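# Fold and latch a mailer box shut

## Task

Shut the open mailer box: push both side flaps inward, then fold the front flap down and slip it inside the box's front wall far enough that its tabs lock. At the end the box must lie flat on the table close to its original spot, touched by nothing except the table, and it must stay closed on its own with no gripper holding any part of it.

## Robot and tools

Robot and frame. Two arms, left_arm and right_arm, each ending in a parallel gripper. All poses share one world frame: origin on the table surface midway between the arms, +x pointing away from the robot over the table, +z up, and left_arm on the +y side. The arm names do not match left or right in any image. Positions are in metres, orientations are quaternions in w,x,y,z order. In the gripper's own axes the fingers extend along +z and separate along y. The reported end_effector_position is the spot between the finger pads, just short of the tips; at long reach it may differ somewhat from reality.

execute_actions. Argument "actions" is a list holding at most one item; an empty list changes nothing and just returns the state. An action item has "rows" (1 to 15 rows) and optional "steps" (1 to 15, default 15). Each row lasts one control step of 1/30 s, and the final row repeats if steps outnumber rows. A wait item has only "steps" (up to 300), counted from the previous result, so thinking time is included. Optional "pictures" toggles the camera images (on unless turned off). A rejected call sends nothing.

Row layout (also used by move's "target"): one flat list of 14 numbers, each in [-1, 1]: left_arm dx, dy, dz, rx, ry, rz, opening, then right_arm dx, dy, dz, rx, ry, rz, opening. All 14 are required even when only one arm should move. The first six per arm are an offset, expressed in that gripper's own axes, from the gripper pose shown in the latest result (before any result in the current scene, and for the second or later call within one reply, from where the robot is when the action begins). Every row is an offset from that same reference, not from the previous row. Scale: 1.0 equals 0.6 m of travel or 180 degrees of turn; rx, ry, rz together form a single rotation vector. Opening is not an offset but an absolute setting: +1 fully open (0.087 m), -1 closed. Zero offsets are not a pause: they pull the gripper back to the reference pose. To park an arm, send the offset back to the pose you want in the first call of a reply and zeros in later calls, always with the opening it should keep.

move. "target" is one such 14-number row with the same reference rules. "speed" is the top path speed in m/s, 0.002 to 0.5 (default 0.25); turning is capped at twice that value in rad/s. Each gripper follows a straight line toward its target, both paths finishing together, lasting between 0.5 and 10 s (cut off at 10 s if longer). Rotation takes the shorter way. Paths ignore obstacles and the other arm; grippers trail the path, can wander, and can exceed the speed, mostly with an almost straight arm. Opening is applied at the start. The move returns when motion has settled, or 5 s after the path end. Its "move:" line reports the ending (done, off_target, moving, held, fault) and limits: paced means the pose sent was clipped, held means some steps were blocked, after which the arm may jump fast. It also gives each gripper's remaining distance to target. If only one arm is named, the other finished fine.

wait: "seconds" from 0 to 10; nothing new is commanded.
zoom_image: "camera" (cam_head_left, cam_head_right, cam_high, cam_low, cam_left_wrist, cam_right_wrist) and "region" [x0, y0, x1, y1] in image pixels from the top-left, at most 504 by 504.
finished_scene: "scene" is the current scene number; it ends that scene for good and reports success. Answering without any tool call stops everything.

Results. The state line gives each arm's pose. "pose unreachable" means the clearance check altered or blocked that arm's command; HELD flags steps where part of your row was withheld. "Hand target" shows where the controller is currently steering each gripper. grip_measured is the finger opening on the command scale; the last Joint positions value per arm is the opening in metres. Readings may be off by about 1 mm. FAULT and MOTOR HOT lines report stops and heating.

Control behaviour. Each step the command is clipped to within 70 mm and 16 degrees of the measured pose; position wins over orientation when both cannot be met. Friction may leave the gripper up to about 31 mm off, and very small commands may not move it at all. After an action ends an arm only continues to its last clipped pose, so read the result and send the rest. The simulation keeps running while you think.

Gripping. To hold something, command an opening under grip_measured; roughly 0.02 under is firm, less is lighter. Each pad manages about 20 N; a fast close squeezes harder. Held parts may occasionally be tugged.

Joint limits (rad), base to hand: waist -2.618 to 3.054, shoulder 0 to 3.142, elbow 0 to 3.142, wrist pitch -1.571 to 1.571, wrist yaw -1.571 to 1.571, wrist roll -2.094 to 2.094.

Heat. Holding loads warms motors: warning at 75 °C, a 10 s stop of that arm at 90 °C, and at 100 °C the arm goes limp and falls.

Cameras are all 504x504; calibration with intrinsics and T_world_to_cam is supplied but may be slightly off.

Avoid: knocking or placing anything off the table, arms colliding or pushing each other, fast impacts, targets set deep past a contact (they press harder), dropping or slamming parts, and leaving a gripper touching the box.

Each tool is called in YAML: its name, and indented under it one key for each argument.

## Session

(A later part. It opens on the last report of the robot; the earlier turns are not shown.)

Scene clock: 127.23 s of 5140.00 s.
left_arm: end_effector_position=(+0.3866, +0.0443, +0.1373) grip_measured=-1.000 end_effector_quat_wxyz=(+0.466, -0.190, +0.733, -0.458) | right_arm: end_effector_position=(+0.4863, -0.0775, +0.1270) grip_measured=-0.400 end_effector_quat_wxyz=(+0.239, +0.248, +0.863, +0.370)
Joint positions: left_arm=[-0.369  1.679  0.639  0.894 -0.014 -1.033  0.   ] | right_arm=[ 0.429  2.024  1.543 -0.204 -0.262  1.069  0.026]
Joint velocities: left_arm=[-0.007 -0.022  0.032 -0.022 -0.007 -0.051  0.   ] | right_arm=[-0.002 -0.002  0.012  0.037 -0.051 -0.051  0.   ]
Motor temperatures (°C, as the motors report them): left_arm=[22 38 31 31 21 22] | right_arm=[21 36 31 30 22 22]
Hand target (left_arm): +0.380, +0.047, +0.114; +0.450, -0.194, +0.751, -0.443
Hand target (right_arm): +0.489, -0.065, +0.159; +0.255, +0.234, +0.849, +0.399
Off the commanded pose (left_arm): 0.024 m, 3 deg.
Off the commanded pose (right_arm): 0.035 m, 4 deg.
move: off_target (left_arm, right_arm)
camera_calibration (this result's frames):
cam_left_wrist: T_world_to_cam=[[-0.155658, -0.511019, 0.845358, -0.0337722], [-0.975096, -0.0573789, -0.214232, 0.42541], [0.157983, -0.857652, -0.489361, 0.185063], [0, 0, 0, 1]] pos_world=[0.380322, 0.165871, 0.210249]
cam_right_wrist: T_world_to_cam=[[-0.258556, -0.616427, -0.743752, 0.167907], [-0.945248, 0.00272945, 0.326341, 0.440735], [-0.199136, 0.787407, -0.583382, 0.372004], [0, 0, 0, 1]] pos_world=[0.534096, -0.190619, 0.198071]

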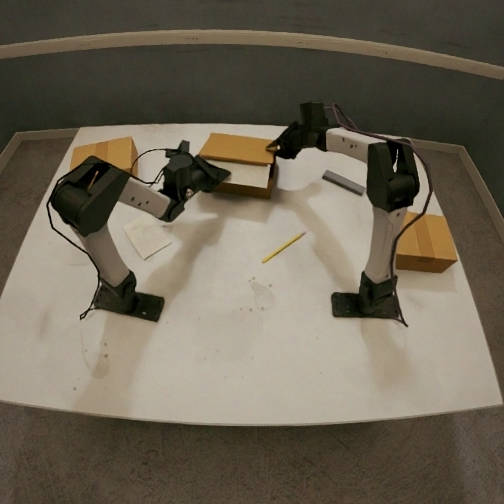

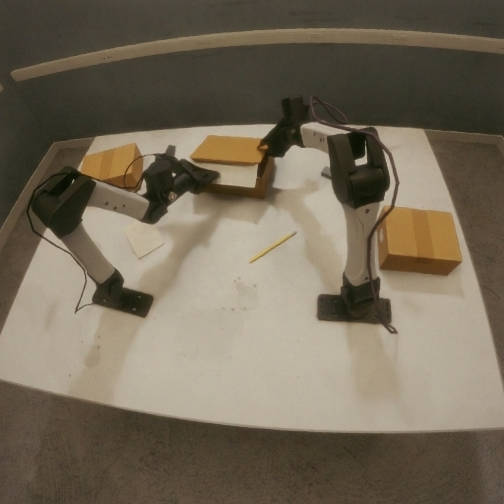

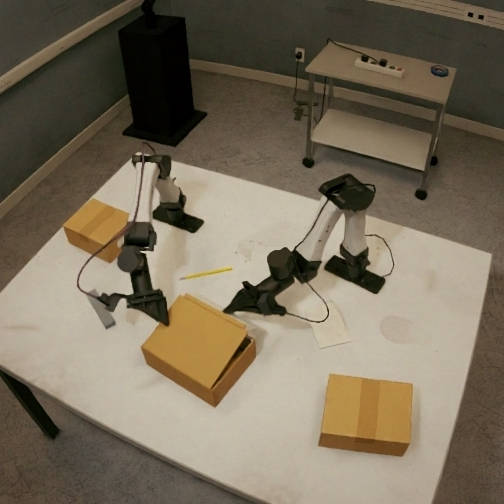

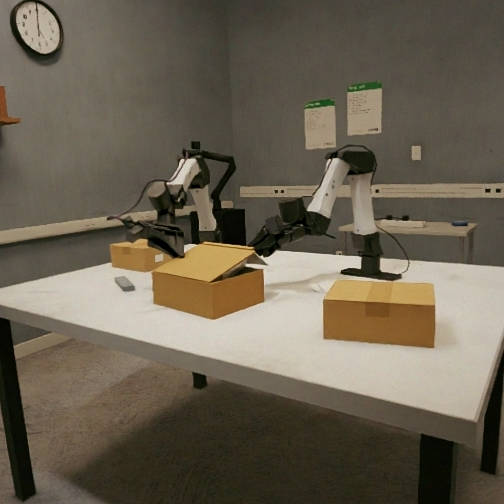

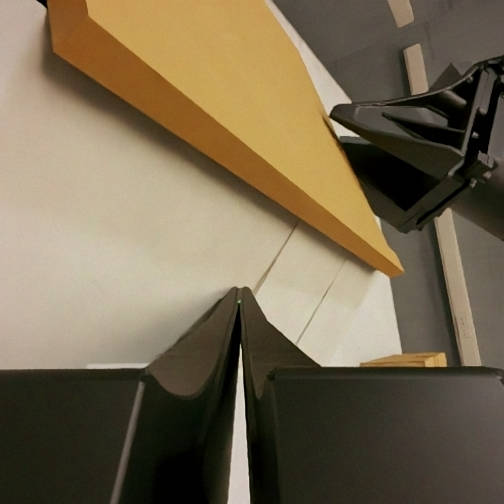

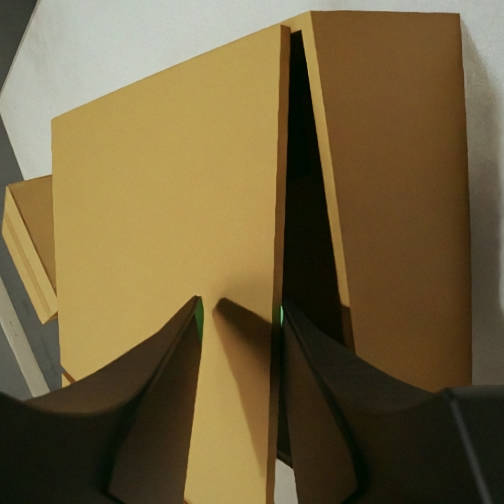

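move:
  target: [0,0.026,0.032,0,0,0,-1,-0.008,0.09,-0.048,0,0,0,-0.4]
  speed: 0.04

Scene clock: 131.43 s of 5140.00 s.
left_arm: end_effector_position=(+0.4014, +0.0403, +0.1364) grip_measured=-1.000 end_effector_quat_wxyz=(+0.476, -0.186, +0.719, -0.472) | right_arm: end_effector_position=(+0.4813, -0.0820, +0.1533) grip_measured=-0.400 end_effector_quat_wxyz=(+0.222, +0.265, +0.878, +0.330)
Joint positions: left_arm=[-0.353  1.764  0.673  0.989  0.007 -1.033  0.   ] | right_arm=[ 0.44   2.024  1.717 -0.466 -0.21   1.069  0.026]
Joint velocities: left_arm=[-0.002  0.002  0.007  0.022 -0.007  0.066  0.   ] | right_arm=[-0.007 -0.002  0.017 -0.081 -0.022  0.066 -0.   ]
Motor temperatures (°C, as the motors report them): left_arm=[22 37 31 31 21 22] | right_arm=[21 37 32 30 22 22]
Hand target (left_arm): +0.405, +0.043, +0.121; +0.466, -0.190, +0.732, -0.458
Hand target (right_arm): +0.484, -0.065, +0.187; +0.239, +0.248, +0.863, +0.370
Off the commanded pose (left_arm): 0.016 m, 3 deg.
Off the commanded pose (right_arm): 0.039 m, 6 deg.
move: off_target (left_arm, right_arm)
camera_calibration (this result's frames):
cam_left_wrist: T_world_to_cam=[[-0.189474, -0.489282, 0.851295, -0.0208529], [-0.966725, -0.0588092, -0.248966, 0.440871], [0.171878, -0.87014, -0.461859, 0.169989], [0, 0, 0, 1]] pos_world=[0.393032, 0.163638, 0.206024]
cam_right_wrist: T_world_to_cam=[[-0.3248, -0.654991, -0.682269, 0.202625], [-0.920024, 0.0515977, 0.388451, 0.409777], [-0.219228, 0.753873, -0.619366, 0.402342], [0, 0, 0, 1]] pos_world=[0.531023, -0.191741, 0.228264]

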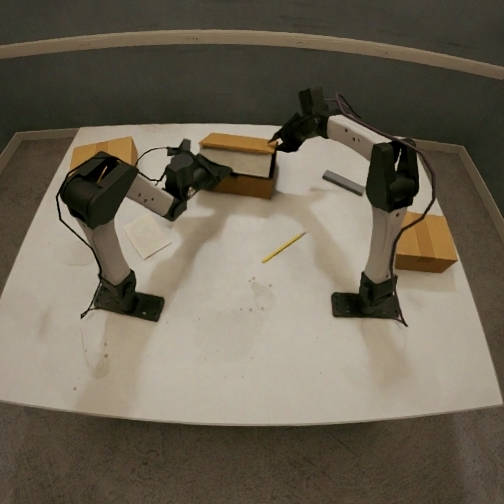

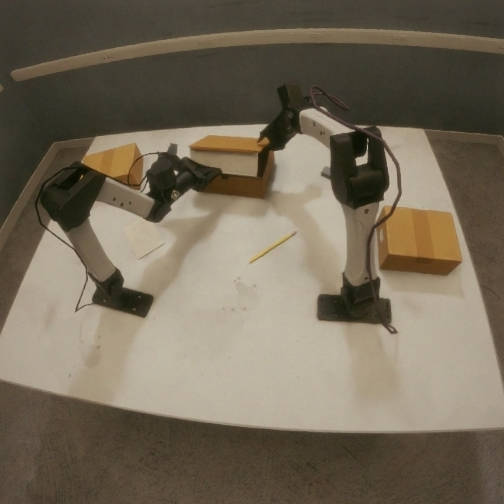

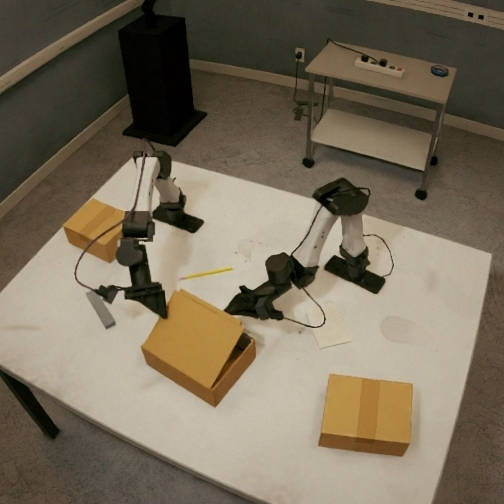

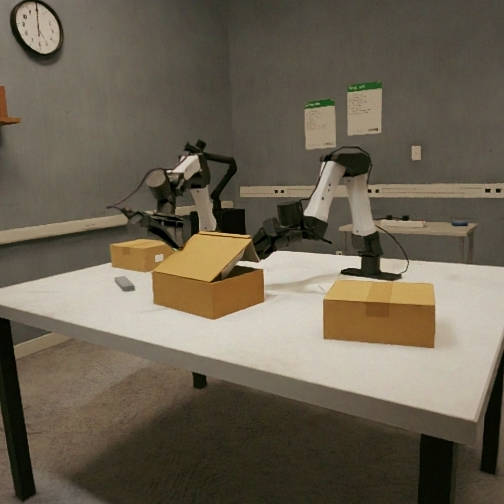

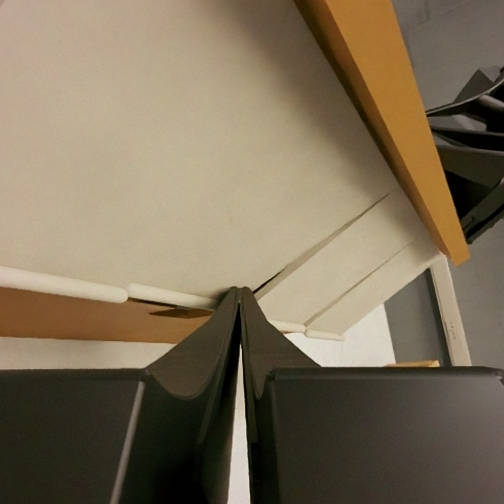

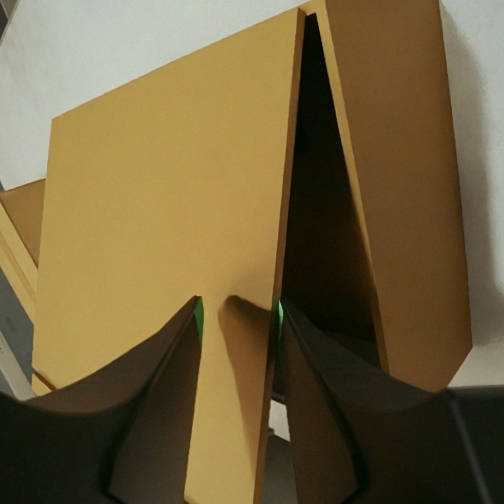

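move:
  target: [-0.04,0.015,0.072,0,0,0,-1,0,0.01,0,0,0,0,-0.4]
  speed: 0.04

Scene clock: 134.23 s of 5140.00 s.
left_arm: end_effector_position=(+0.4432, +0.0353, +0.1443) grip_measured=-1.000 end_effector_quat_wxyz=(+0.478, -0.176, +0.712, -0.484) | right_arm: end_effector_position=(+0.4806, -0.0826, +0.1524) grip_measured=-0.400 end_effector_quat_wxyz=(+0.221, +0.266, +0.879, +0.328)
Joint positions: left_arm=[-0.295  1.879  0.839  0.965  0.086 -1.029  0.   ] | right_arm=[ 0.441  2.024  1.717 -0.472 -0.208  1.069  0.026]
Joint velocities: left_arm=[ 0.002 -0.007  0.012 -0.022  0.037 -0.007  0.   ] | right_arm=[-0.012 -0.017 -0.012 -0.037 -0.007  0.095 -0.   ]
Motor temperatures (°C, as the motors report them): left_arm=[22 37 31 31 21 22] | right_arm=[21 37 32 30 22 22]
Hand target (left_arm): +0.451, +0.041, +0.136; +0.477, -0.185, +0.719, -0.471
Hand target (right_arm): +0.483, -0.078, +0.157; +0.222, +0.264, +0.878, +0.330
Off the commanded pose (left_arm): 0.013 m, 2 deg.
Off the commanded pose (right_arm): 0.007 m, 0 deg.
move: off_target (left_arm)
camera_calibration (this result's frames):
cam_left_wrist: T_world_to_cam=[[-0.218679, -0.47208, 0.854002, -0.0101724], [-0.961985, -0.0424334, -0.269787, 0.483212], [0.163599, -0.880534, -0.444855, 0.163695], [0, 0, 0, 1]] pos_world=[0.435838, 0.159841, 0.211872]
cam_right_wrist: T_world_to_cam=[[-0.328902, -0.657167, -0.6782, 0.202543], [-0.918163, 0.0545333, 0.392433, 0.408211], [-0.220909, 0.75177, -0.621322, 0.402959], [0, 0, 0, 1]] pos_world=[0.530438, -0.192089, 0.227537]

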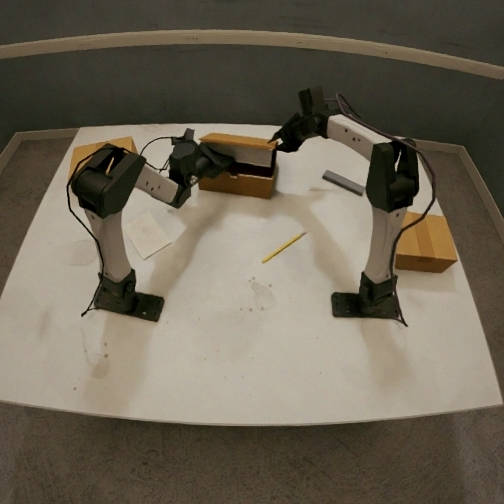

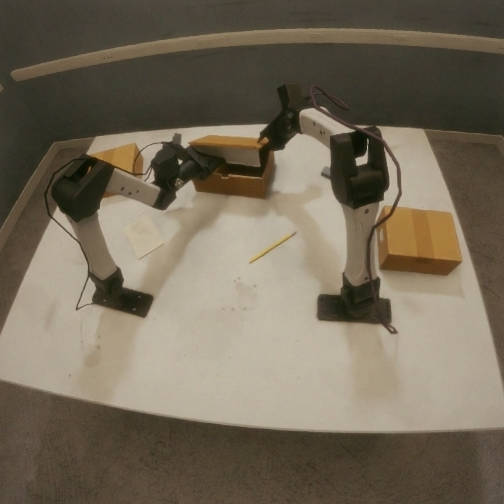

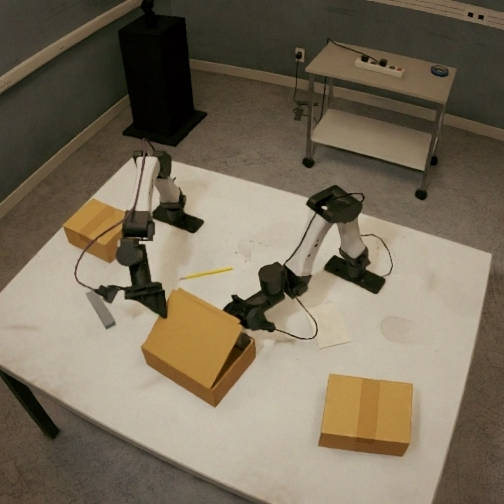

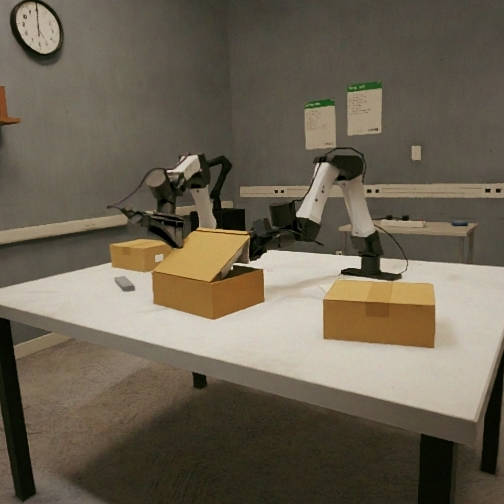

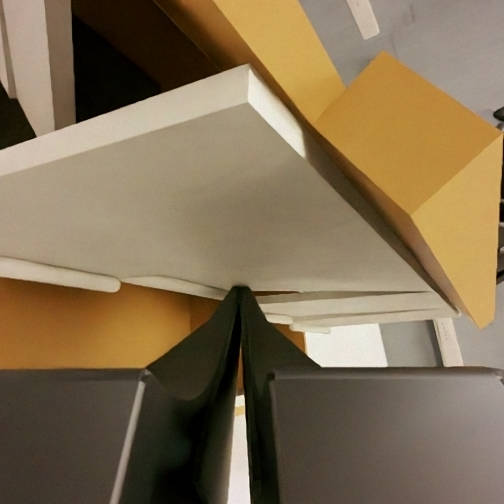

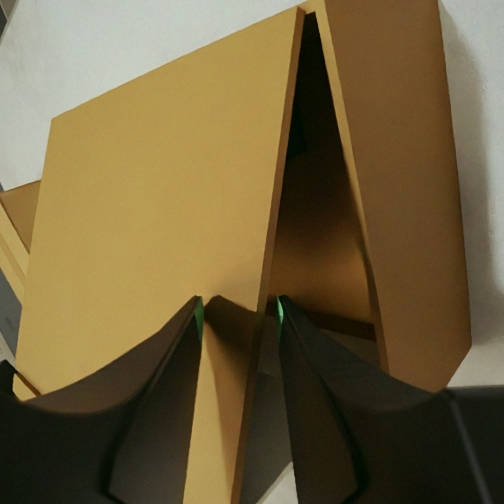

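move:
  target: [0.03,0.051,0.005,0,0,0,-1,0.014,-0.046,0.046,0,0,0,-0.4]
  speed: 0.04

Scene clock: 138.10 s of 5140.00 s.
left_arm: end_effector_position=(+0.4464, +0.0334, +0.1264) grip_measured=-1.000 end_effector_quat_wxyz=(+0.487, -0.172, +0.700, -0.493) | right_arm: end_effector_position=(+0.4850, -0.0799, +0.1353) grip_measured=-0.400 end_effector_quat_wxyz=(+0.236, +0.259, +0.871, +0.343)
Joint positions: left_arm=[-0.295  1.974  0.824  1.112  0.088 -1.029  0.   ] | right_arm=[ 0.441  2.024  1.618 -0.326 -0.213  1.069  0.026]
Joint velocities: left_arm=[ 0.022 -0.017 -0.007 -0.051  0.022  0.007  0.   ] | right_arm=[ 0.012 -0.007  0.007  0.022  0.066  0.037 -0.   ]
Motor temperatures (°C, as the motors report them): left_arm=[22 36 31 32 21 22] | right_arm=[21 37 32 30 22 22]
Hand target (left_arm): +0.443, +0.035, +0.108; +0.478, -0.176, +0.712, -0.484
Hand target (right_arm): +0.480, -0.083, +0.113; +0.221, +0.265, +0.879, +0.328
Off the commanded pose (left_arm): 0.018 m, 2 deg.
Off the commanded pose (right_arm): 0.023 m, 3 deg.
move: off_target (left_arm, right_arm)
camera_calibration (this result's frames):
cam_left_wrist: T_world_to_cam=[[-0.247975, -0.457705, 0.853823, 0.0175449], [-0.952579, -0.0452429, -0.300909, 0.481198], [0.176357, -0.887952, -0.424781, 0.145484], [0, 0, 0, 1]] pos_world=[0.437072, 0.158984, 0.191615]
cam_right_wrist: T_world_to_cam=[[-0.297509, -0.643613, -0.70516, 0.183716], [-0.934023, 0.0432597, 0.354583, 0.430785], [-0.197709, 0.764128, -0.614019, 0.379997], [0, 0, 0, 1]] pos_world=[0.532149, -0.19076, 0.210126]

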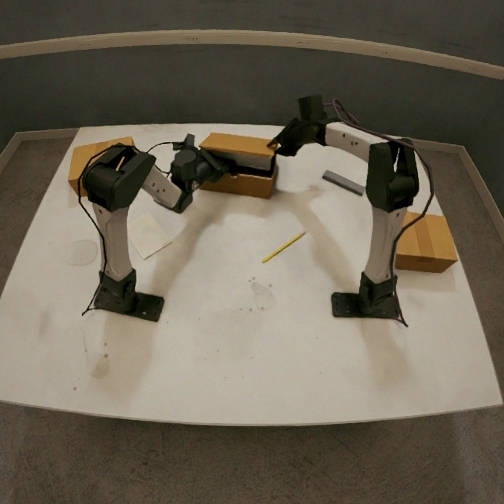

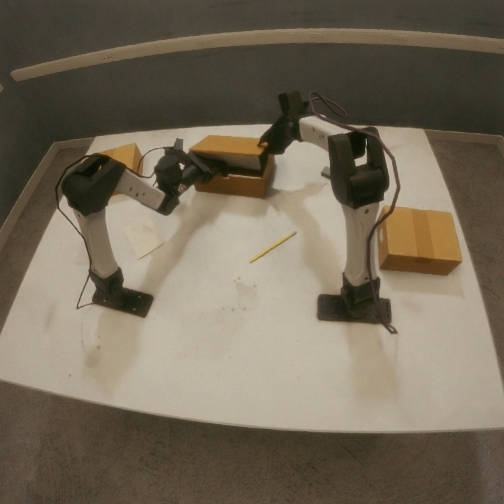

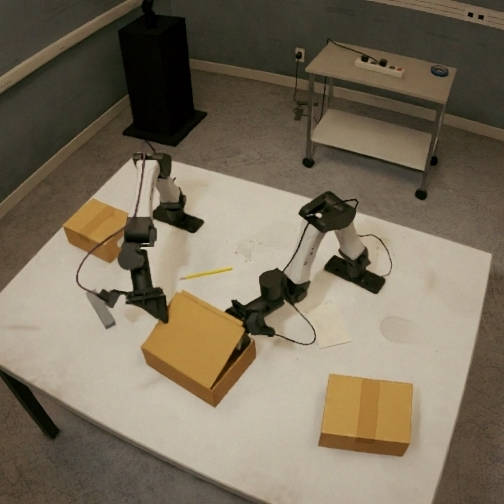

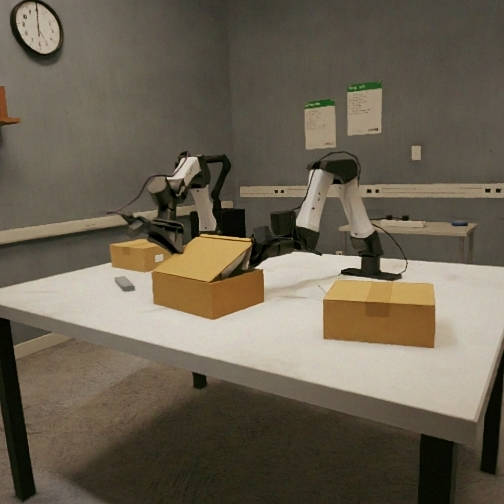

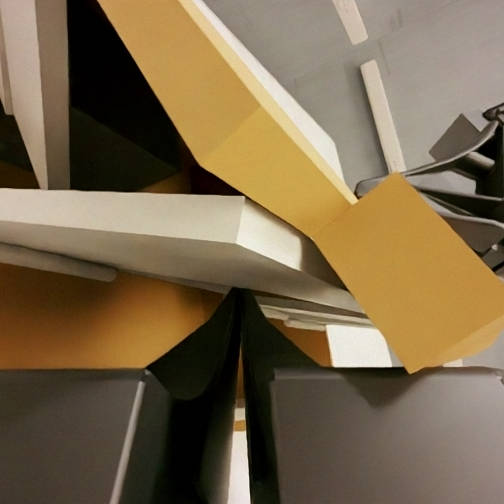

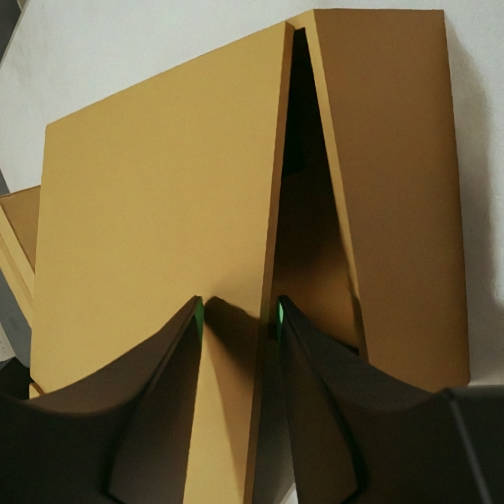

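More: right down further, left backs off slightly.

move:
  target: [0,0,-0.025,0,0,0,-1,0.018,-0.055,0.05,0,0,0,-0.4]
  speed: 0.04

Scene clock: 141.27 s of 5140.00 s.
left_arm: end_effector_position=(+0.4359, +0.0377, +0.1229) grip_measured=-1.000 end_effector_quat_wxyz=(+0.482, -0.172, +0.705, -0.491) | right_arm: end_effector_position=(+0.4895, -0.0764, +0.1228) grip_measured=-0.400 end_effector_quat_wxyz=(+0.257, +0.250, +0.859, +0.365)
Joint positions: left_arm=[-0.295  1.945  0.777  1.115  0.092 -1.029  0.   ] | right_arm=[ 0.441  2.024  1.52  -0.16  -0.221  1.069  0.026]
Joint velocities: left_arm=[-0.002 -0.007  0.017  0.066  0.007  0.007  0.   ] | right_arm=[-0.012 -0.012 -0.012  0.007 -0.007 -0.007 -0.   ]
Motor temperatures (°C, as the motors report them): left_arm=[22 36 31 32 21 22] | right_arm=[21 37 32 30 22 22]
Hand target (left_arm): +0.434, +0.041, +0.127; +0.487, -0.172, +0.700, -0.493
Hand target (right_arm): +0.484, -0.080, +0.090; +0.236, +0.259, +0.872, +0.343
Off the commanded pose (left_arm): 0.006 m, 1 deg.
Off the commanded pose (right_arm): 0.034 m, 4 deg.
move: off_target (right_arm)
camera_calibration (this result's frames):
cam_left_wrist: T_world_to_cam=[[-0.238632, -0.462111, 0.854113, 0.0159106], [-0.956721, -0.0389734, -0.288386, 0.470415], [0.166554, -0.885965, -0.43281, 0.154936], [0, 0, 0, 1]] pos_world=[0.428047, 0.162954, 0.18913]
cam_right_wrist: T_world_to_cam=[[-0.250008, -0.62296, -0.741227, 0.161223], [-0.953806, 0.0267465, 0.299229, 0.454498], [-0.166583, 0.781797, -0.60087, 0.355093], [0, 0, 0, 1]] pos_world=[0.532963, -0.189331, 0.196868]

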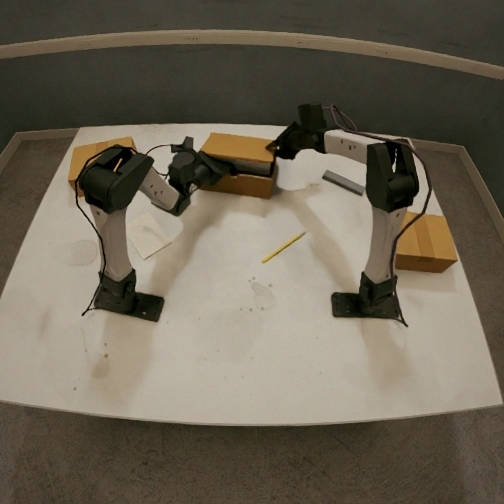

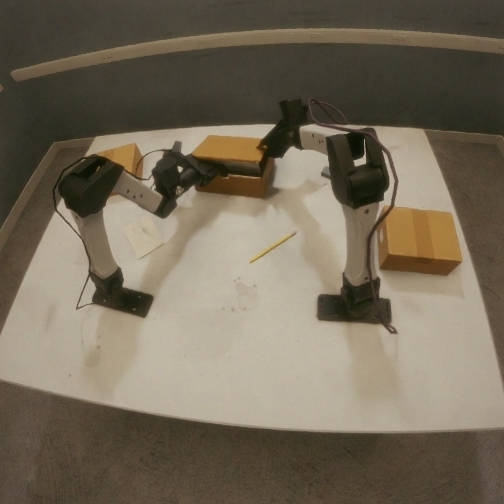

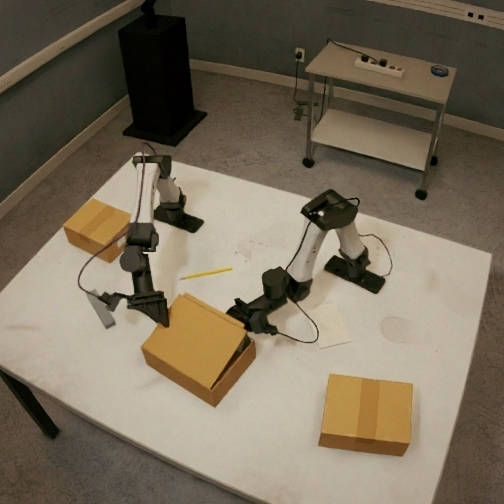

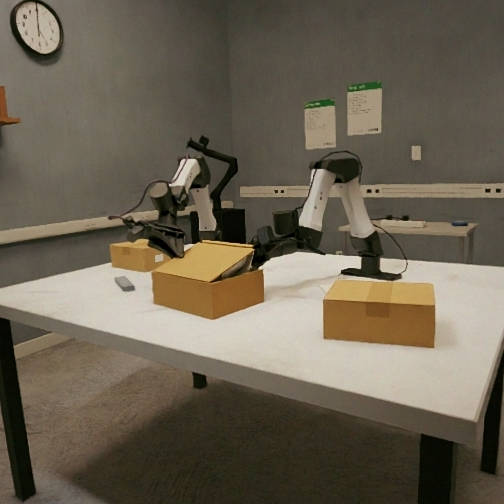

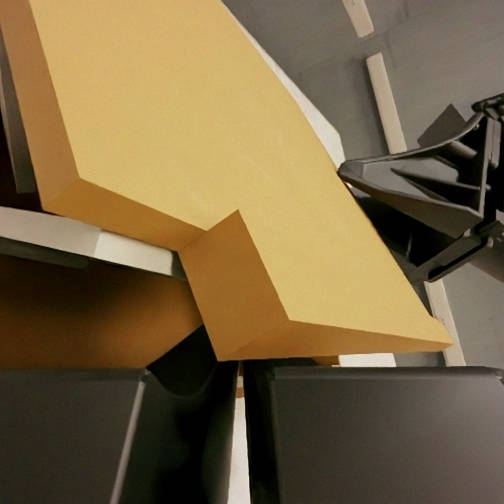

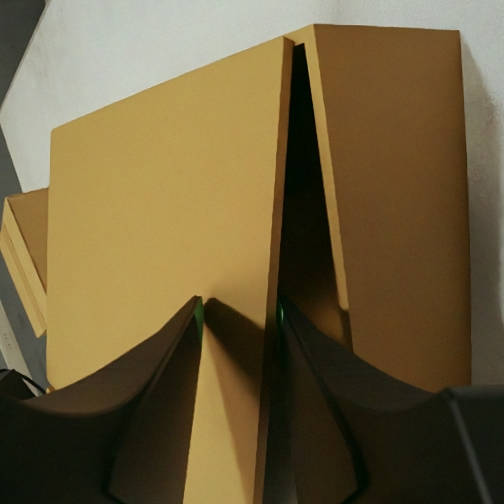

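move:
  target: [0,0.01,-0.035,0,0,0,-1,0.054,-0.062,0.009,0,0,0,-0.4]
  speed: 0.03

Scene clock: 145.03 s of 5140.00 s.
left_arm: end_effector_position=(+0.4195, +0.0430, +0.1178) grip_measured=-1.000 end_effector_quat_wxyz=(+0.476, -0.167, +0.709, -0.493) | right_arm: end_effector_position=(+0.4857, -0.0756, +0.1092) grip_measured=-0.400 end_effector_quat_wxyz=(+0.296, +0.249, +0.836, +0.390)
Joint positions: left_arm=[-0.295  1.915  0.706  1.149  0.107 -1.029  0.   ] | right_arm=[ 0.453  1.991  1.333  0.099 -0.19   1.094  0.026]
Joint velocities: left_arm=[-0.012  0.017 -0.002  0.022 -0.051 -0.007  0.   ] | right_arm=[-0.012 -0.007 -0.017  0.022 -0.066 -0.066 -0.   ]
Motor temperatures (°C, as the motors report them): left_arm=[22 37 30 32 21 22] | right_arm=[21 37 32 30 22 22]
Hand target (left_arm): +0.419, +0.051, +0.119; +0.482, -0.172, +0.705, -0.491
Hand target (right_arm): +0.461, -0.076, +0.083; +0.257, +0.250, +0.859, +0.365
Off the commanded pose (left_arm): 0.009 m, 1 deg.
Off the commanded pose (right_arm): 0.037 m, 6 deg.
move: off_target (right_arm)
camera_calibration (this result's frames):
cam_left_wrist: T_world_to_cam=[[-0.239499, -0.460719, 0.854622, 0.0190898], [-0.959253, -0.023628, -0.281559, 0.453104], [0.149913, -0.887231, -0.436287, 0.167508], [0, 0, 0, 1]] pos_world=[0.414101, 0.16812, 0.184343]
cam_right_wrist: T_world_to_cam=[[-0.195427, -0.585598, -0.786692, 0.13198], [-0.976565, 0.0424524, 0.210993, 0.476717], [-0.0901603, 0.80949, -0.580171, 0.308434], [0, 0, 0, 1]] pos_world=[0.519146, -0.192625, 0.182187]

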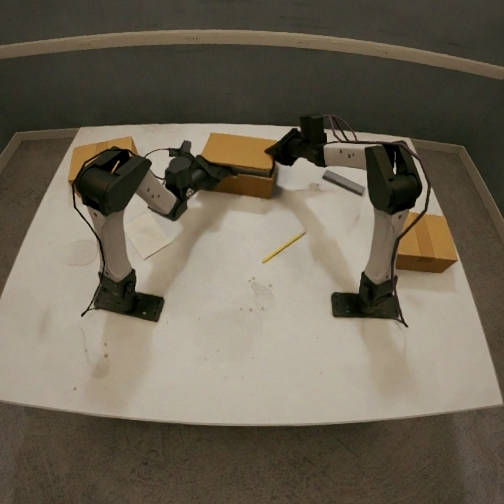

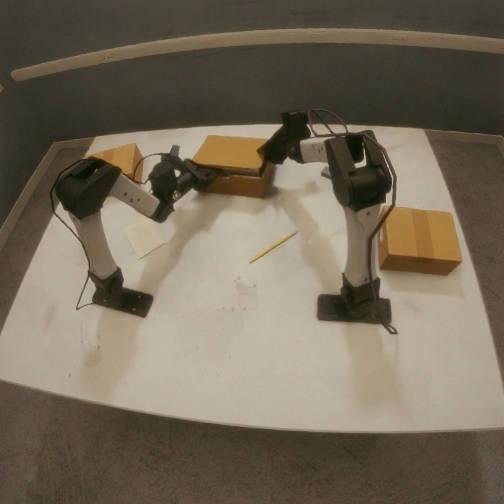

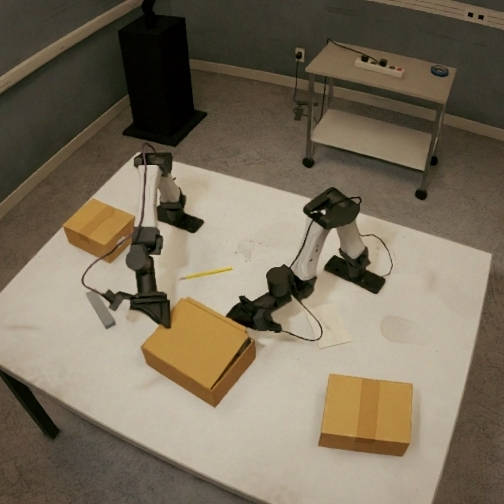

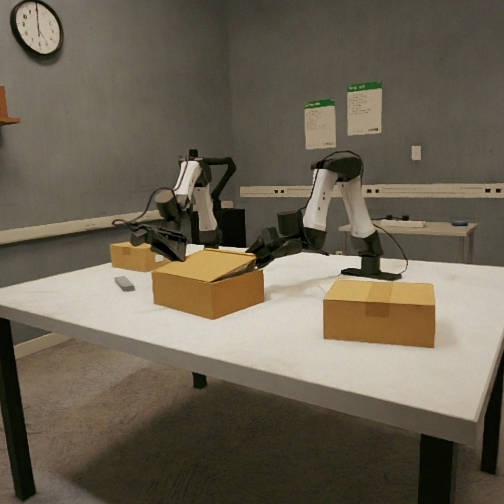

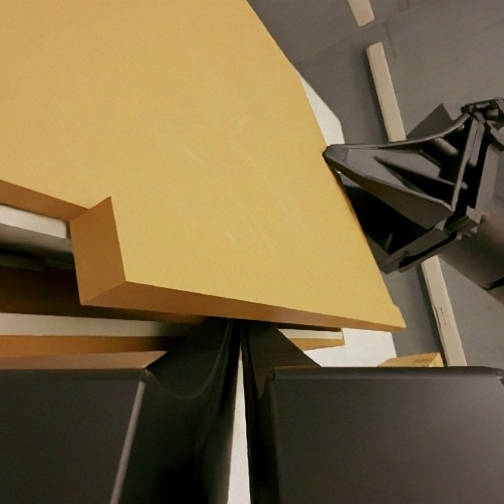

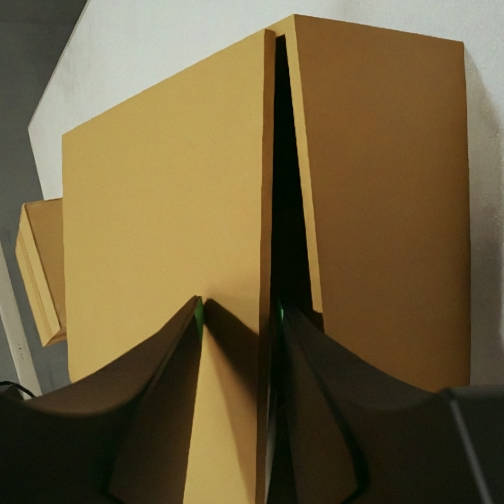

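move:
  target: [0,0,-0.07,0,0,0,-1,0.008,-0.02,0.013,0,0,0,-0.4]
  speed: 0.08

move:
  target: [-0.06,-0.10,-0.007,0,0,0,-1,0,0,0,0,0,0,-0.4]
  speed: 0.1

move:
  target: [-0.03,0,0.14,-0.2,0,0,-1,0,0,0,0,0,0,-0.4]
  speed: 0.1

Scene clock: 149.57 s of 5140.00 s.
left_arm: end_effector_position=(+0.3866, +0.0580, +0.1243) grip_measured=-1.000 end_effector_quat_wxyz=(+0.476, -0.164, +0.707, -0.497) | right_arm: end_effector_position=(+0.4875, -0.0749, +0.1108) grip_measured=-0.400 end_effector_quat_wxyz=(+0.304, +0.247, +0.831, +0.396)
Joint positions: left_arm=[-0.295  1.798  0.558  1.187  0.115 -1.029  0.   ] | right_arm=[ 0.453  1.991  1.321  0.133 -0.189  1.094  0.026]
Joint velocities: left_arm=[-0.012 -0.002 -0.022 -0.095  0.051  0.081  0.   ] | right_arm=[ 0.002 -0.012  0.007 -0.066  0.066  0.007 -0.   ]
Motor temperatures (°C, as the motors report them): left_arm=[22 37 30 33 21 22] | right_arm=[21 37 31 29 22 22]
Hand target (left_arm): +0.384, +0.065, +0.121; +0.476, -0.167, +0.709, -0.493
Hand target (right_arm): +0.485, -0.076, +0.094; +0.296, +0.249, +0.836, +0.390
Off the commanded pose (left_arm): 0.009 m, 1 deg.
Off the commanded pose (right_arm): 0.017 m, 1 deg.
After step 90, 0.70 s passed at rest.
move: off_target (right_arm)
camera_calibration (this result's frames):
cam_left_wrist: T_world_to_cam=[[-0.248949, -0.455469, 0.854735, 0.015895], [-0.957423, -0.0174576, -0.288161, 0.423409], [0.14617, -0.89008, -0.431731, 0.189654], [0, 0, 0, 1]] pos_world=[0.381617, 0.183439, 0.190304]
cam_right_wrist: T_world_to_cam=[[-0.179754, -0.578483, -0.795642, 0.127875], [-0.980608, 0.0411767, 0.191604, 0.482122], [-0.0780776, 0.814655, -0.574667, 0.302823], [0, 0, 0, 1]] pos_world=[0.519402, -0.192575, 0.183389]

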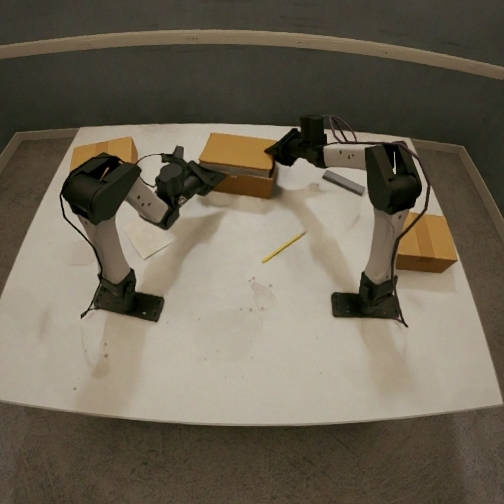

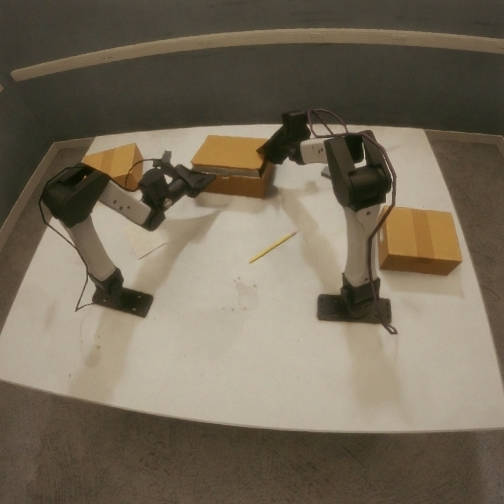

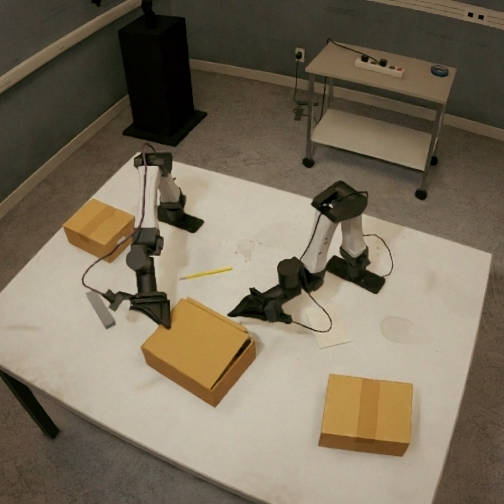

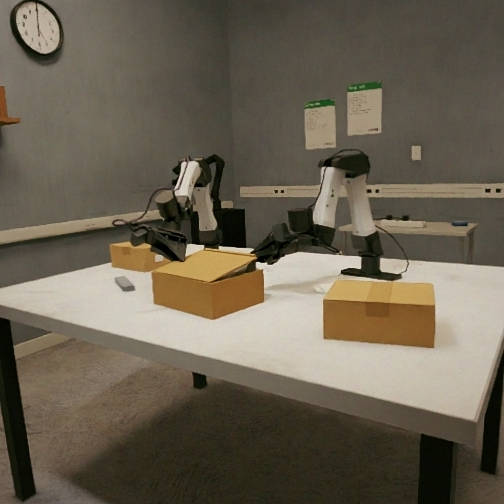

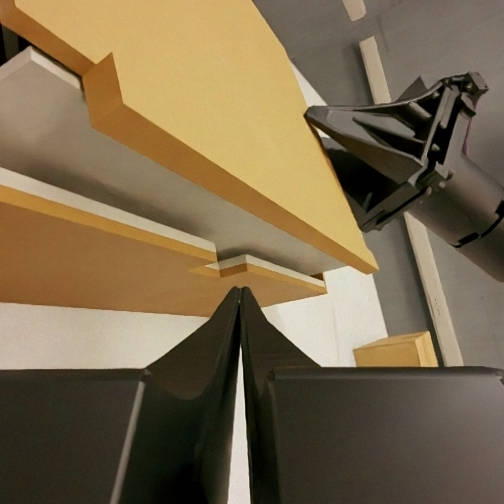

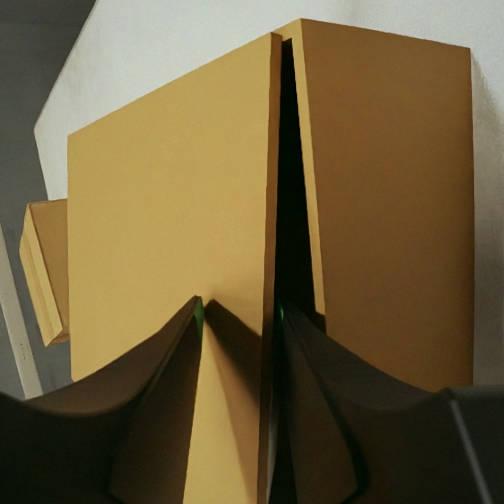

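Scene clock: 150.93 s of 5140.00 s.
left_arm: end_effector_position=(+0.3849, +0.0588, +0.1948) grip_measured=-1.000 end_effector_quat_wxyz=(+0.480, -0.162, +0.702, -0.500) | right_arm: end_effector_position=(+0.4875, -0.0749, +0.1108) grip_measured=-0.400 end_effector_quat_wxyz=(+0.304, +0.247, +0.831, +0.396)
Joint positions: left_arm=[-0.295  1.54   0.655  0.845  0.115 -1.029  0.   ] | right_arm=[ 0.453  1.991  1.321  0.133 -0.189  1.094  0.026]
Joint velocities: left_arm=[ 0.007 -0.007  0.007 -0.007 -0.007 -0.007  0.   ] | right_arm=[-0.007  0.007 -0.012 -0.066 -0.022  0.037  0.001]
Motor temperatures (°C, as the motors report them): left_arm=[22 37 30 33 21 22] | right_arm=[21 37 31 30 22 22]
Hand target (left_arm): +0.387, +0.059, +0.195; +0.477, -0.164, +0.706, -0.497
Hand target (right_arm): +0.487, -0.075, +0.111; +0.304, +0.247, +0.831, +0.396
Off the commanded pose (left_arm): 0.001 m, 1 deg.
Off the commanded pose (right_arm): 0.000 m, 0 deg.
move: done
camera_calibration (this result's frames):
cam_left_wrist: T_world_to_cam=[[-0.259157, -0.450371, 0.854403, -0.040692], [-0.953913, -0.0192105, -0.299467, 0.443124], [0.151285, -0.892635, -0.424636, 0.21785], [0, 0, 0, 1]] pos_world=[0.379199, 0.184647, 0.259975]
cam_right_wrist: T_world_to_cam=[[-0.179754, -0.578483, -0.795642, 0.127875], [-0.980608, 0.0411767, 0.191604, 0.482122], [-0.0780776, 0.814655, -0.574667, 0.302823], [0, 0, 0, 1]] pos_world=[0.519402, -0.192575, 0.183389]

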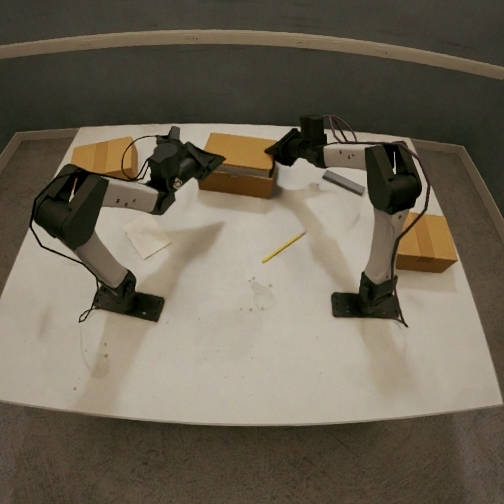

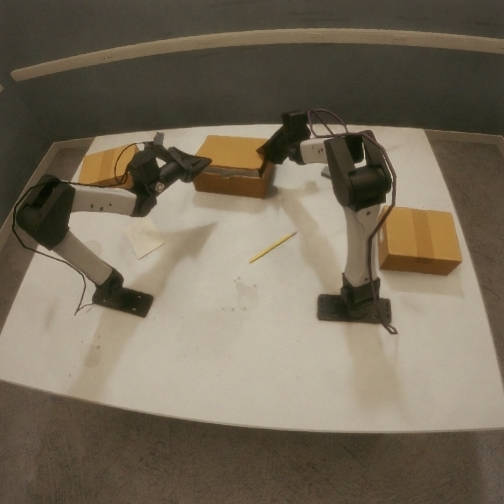

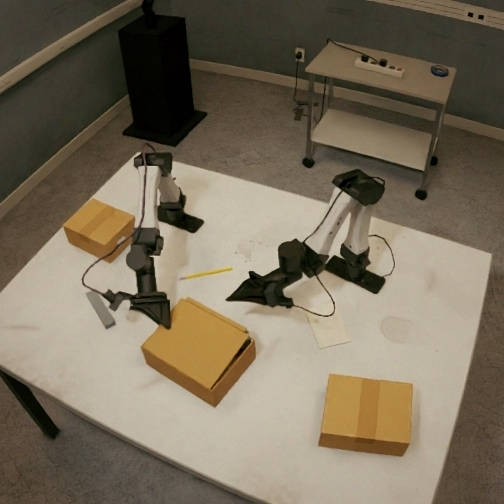

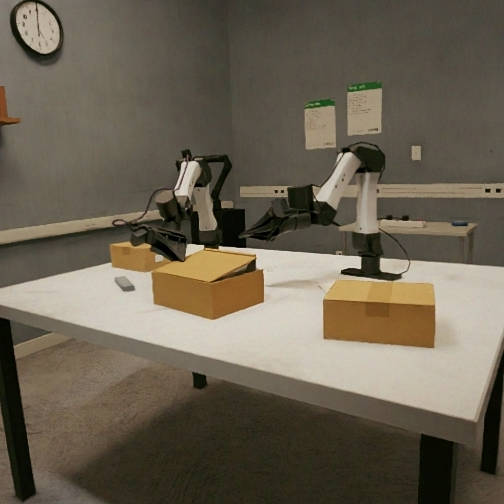

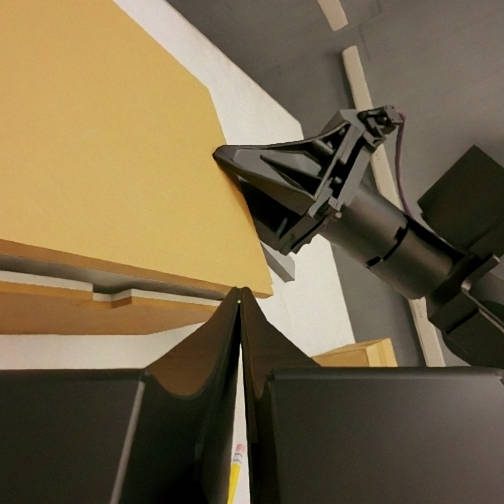

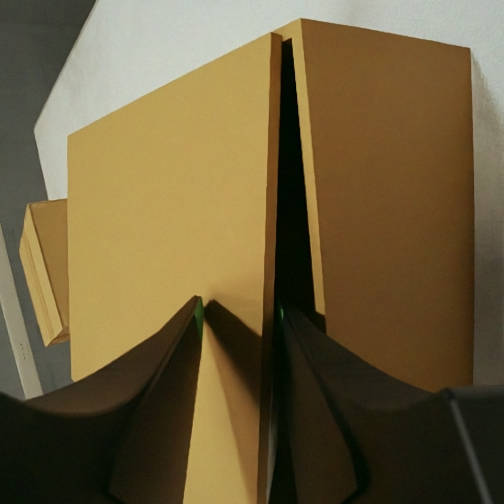

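Scene clock: 154.67 s of 5140.00 s.
left_arm: end_effector_position=(+0.4663, +0.0304, +0.2094) grip_measured=-1.000 end_effector_quat_wxyz=(+0.411, -0.303, +0.816, -0.272) | right_arm: end_effector_position=(+0.4875, -0.0749, +0.1108) grip_measured=-0.400 end_effector_quat_wxyz=(+0.304, +0.247, +0.831, +0.396)
Joint positions: left_arm=[-0.404  1.832  1.56  -0.295 -0.293 -1.123  0.   ] | right_arm=[ 0.453  1.991  1.321  0.133 -0.189  1.094  0.026]
Joint velocities: left_arm=[-0.007  0.022 -0.002  0.051  0.007 -0.095  0.   ] | right_arm=[ 0.007 -0.007 -0.007  0.022  0.051  0.022  0.001]
Motor temperatures (°C, as the motors report them): left_arm=[22 36 31 33 21 22] | right_arm=[21 37 31 30 22 22]
Hand target (left_arm): +0.464, +0.027, +0.200; +0.401, -0.303, +0.824, -0.261
Hand target (right_arm): +0.487, -0.075, +0.111; +0.304, +0.247, +0.831, +0.396
Off the commanded pose (left_arm): 0.010 m, 2 deg.
Off the commanded pose (right_arm): 0.000 m, 0 deg.
move: done
camera_calibration (this result's frames):
cam_left_wrist: T_world_to_cam=[[0.263938, -0.672727, 0.691212, -0.247885], [-0.952097, -0.296446, 0.0750379, 0.45375], [0.154427, -0.677907, -0.718745, 0.240049], [0, 0, 0, 1]] pos_world=[0.46037, 0.130484, 0.309827]
cam_right_wrist: T_world_to_cam=[[-0.179754, -0.578483, -0.795642, 0.127875], [-0.980608, 0.0411767, 0.191604, 0.482122], [-0.0780776, 0.814655, -0.574667, 0.302823], [0, 0, 0, 1]] pos_world=[0.519402, -0.192575, 0.183389]

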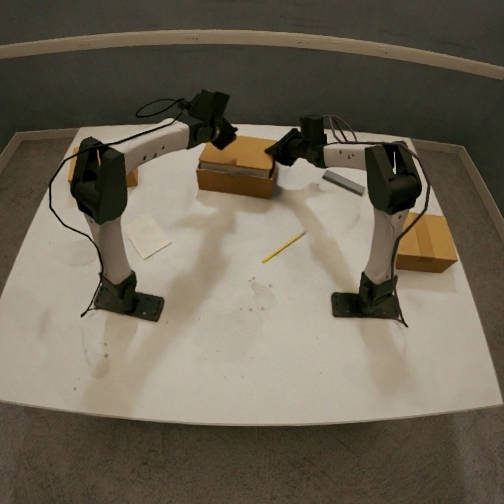

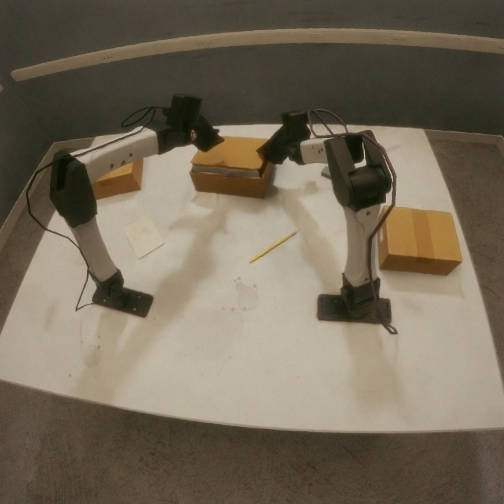

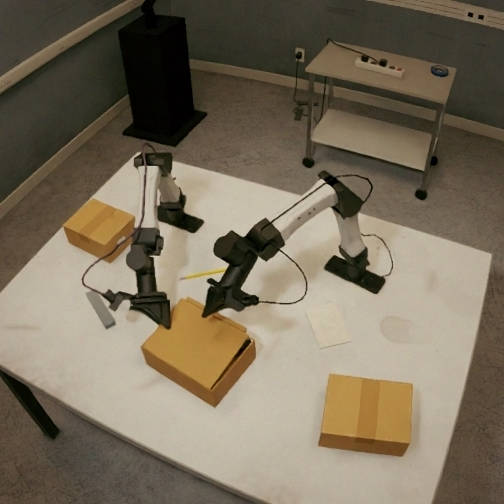

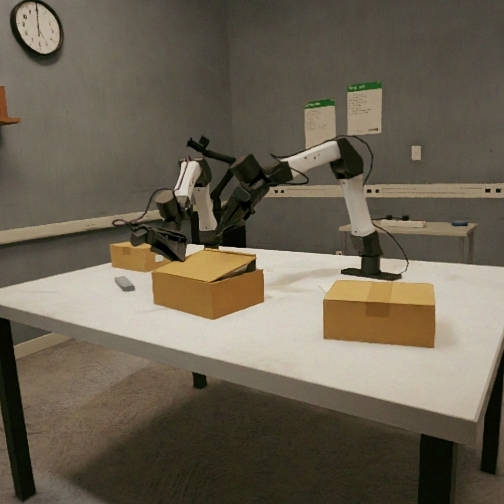

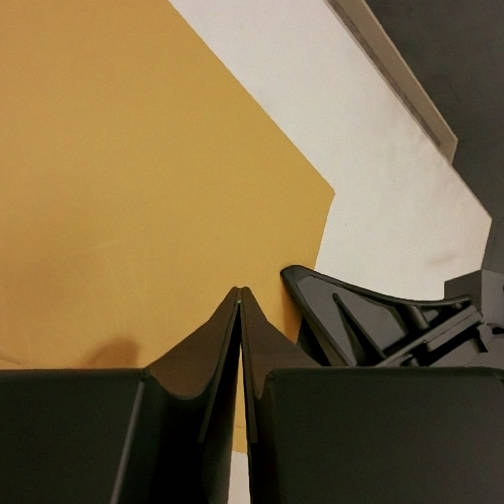

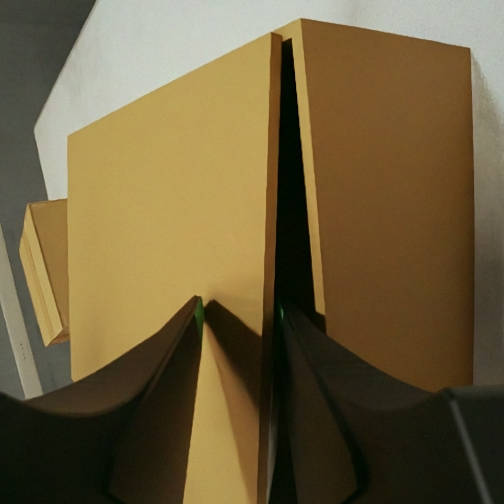

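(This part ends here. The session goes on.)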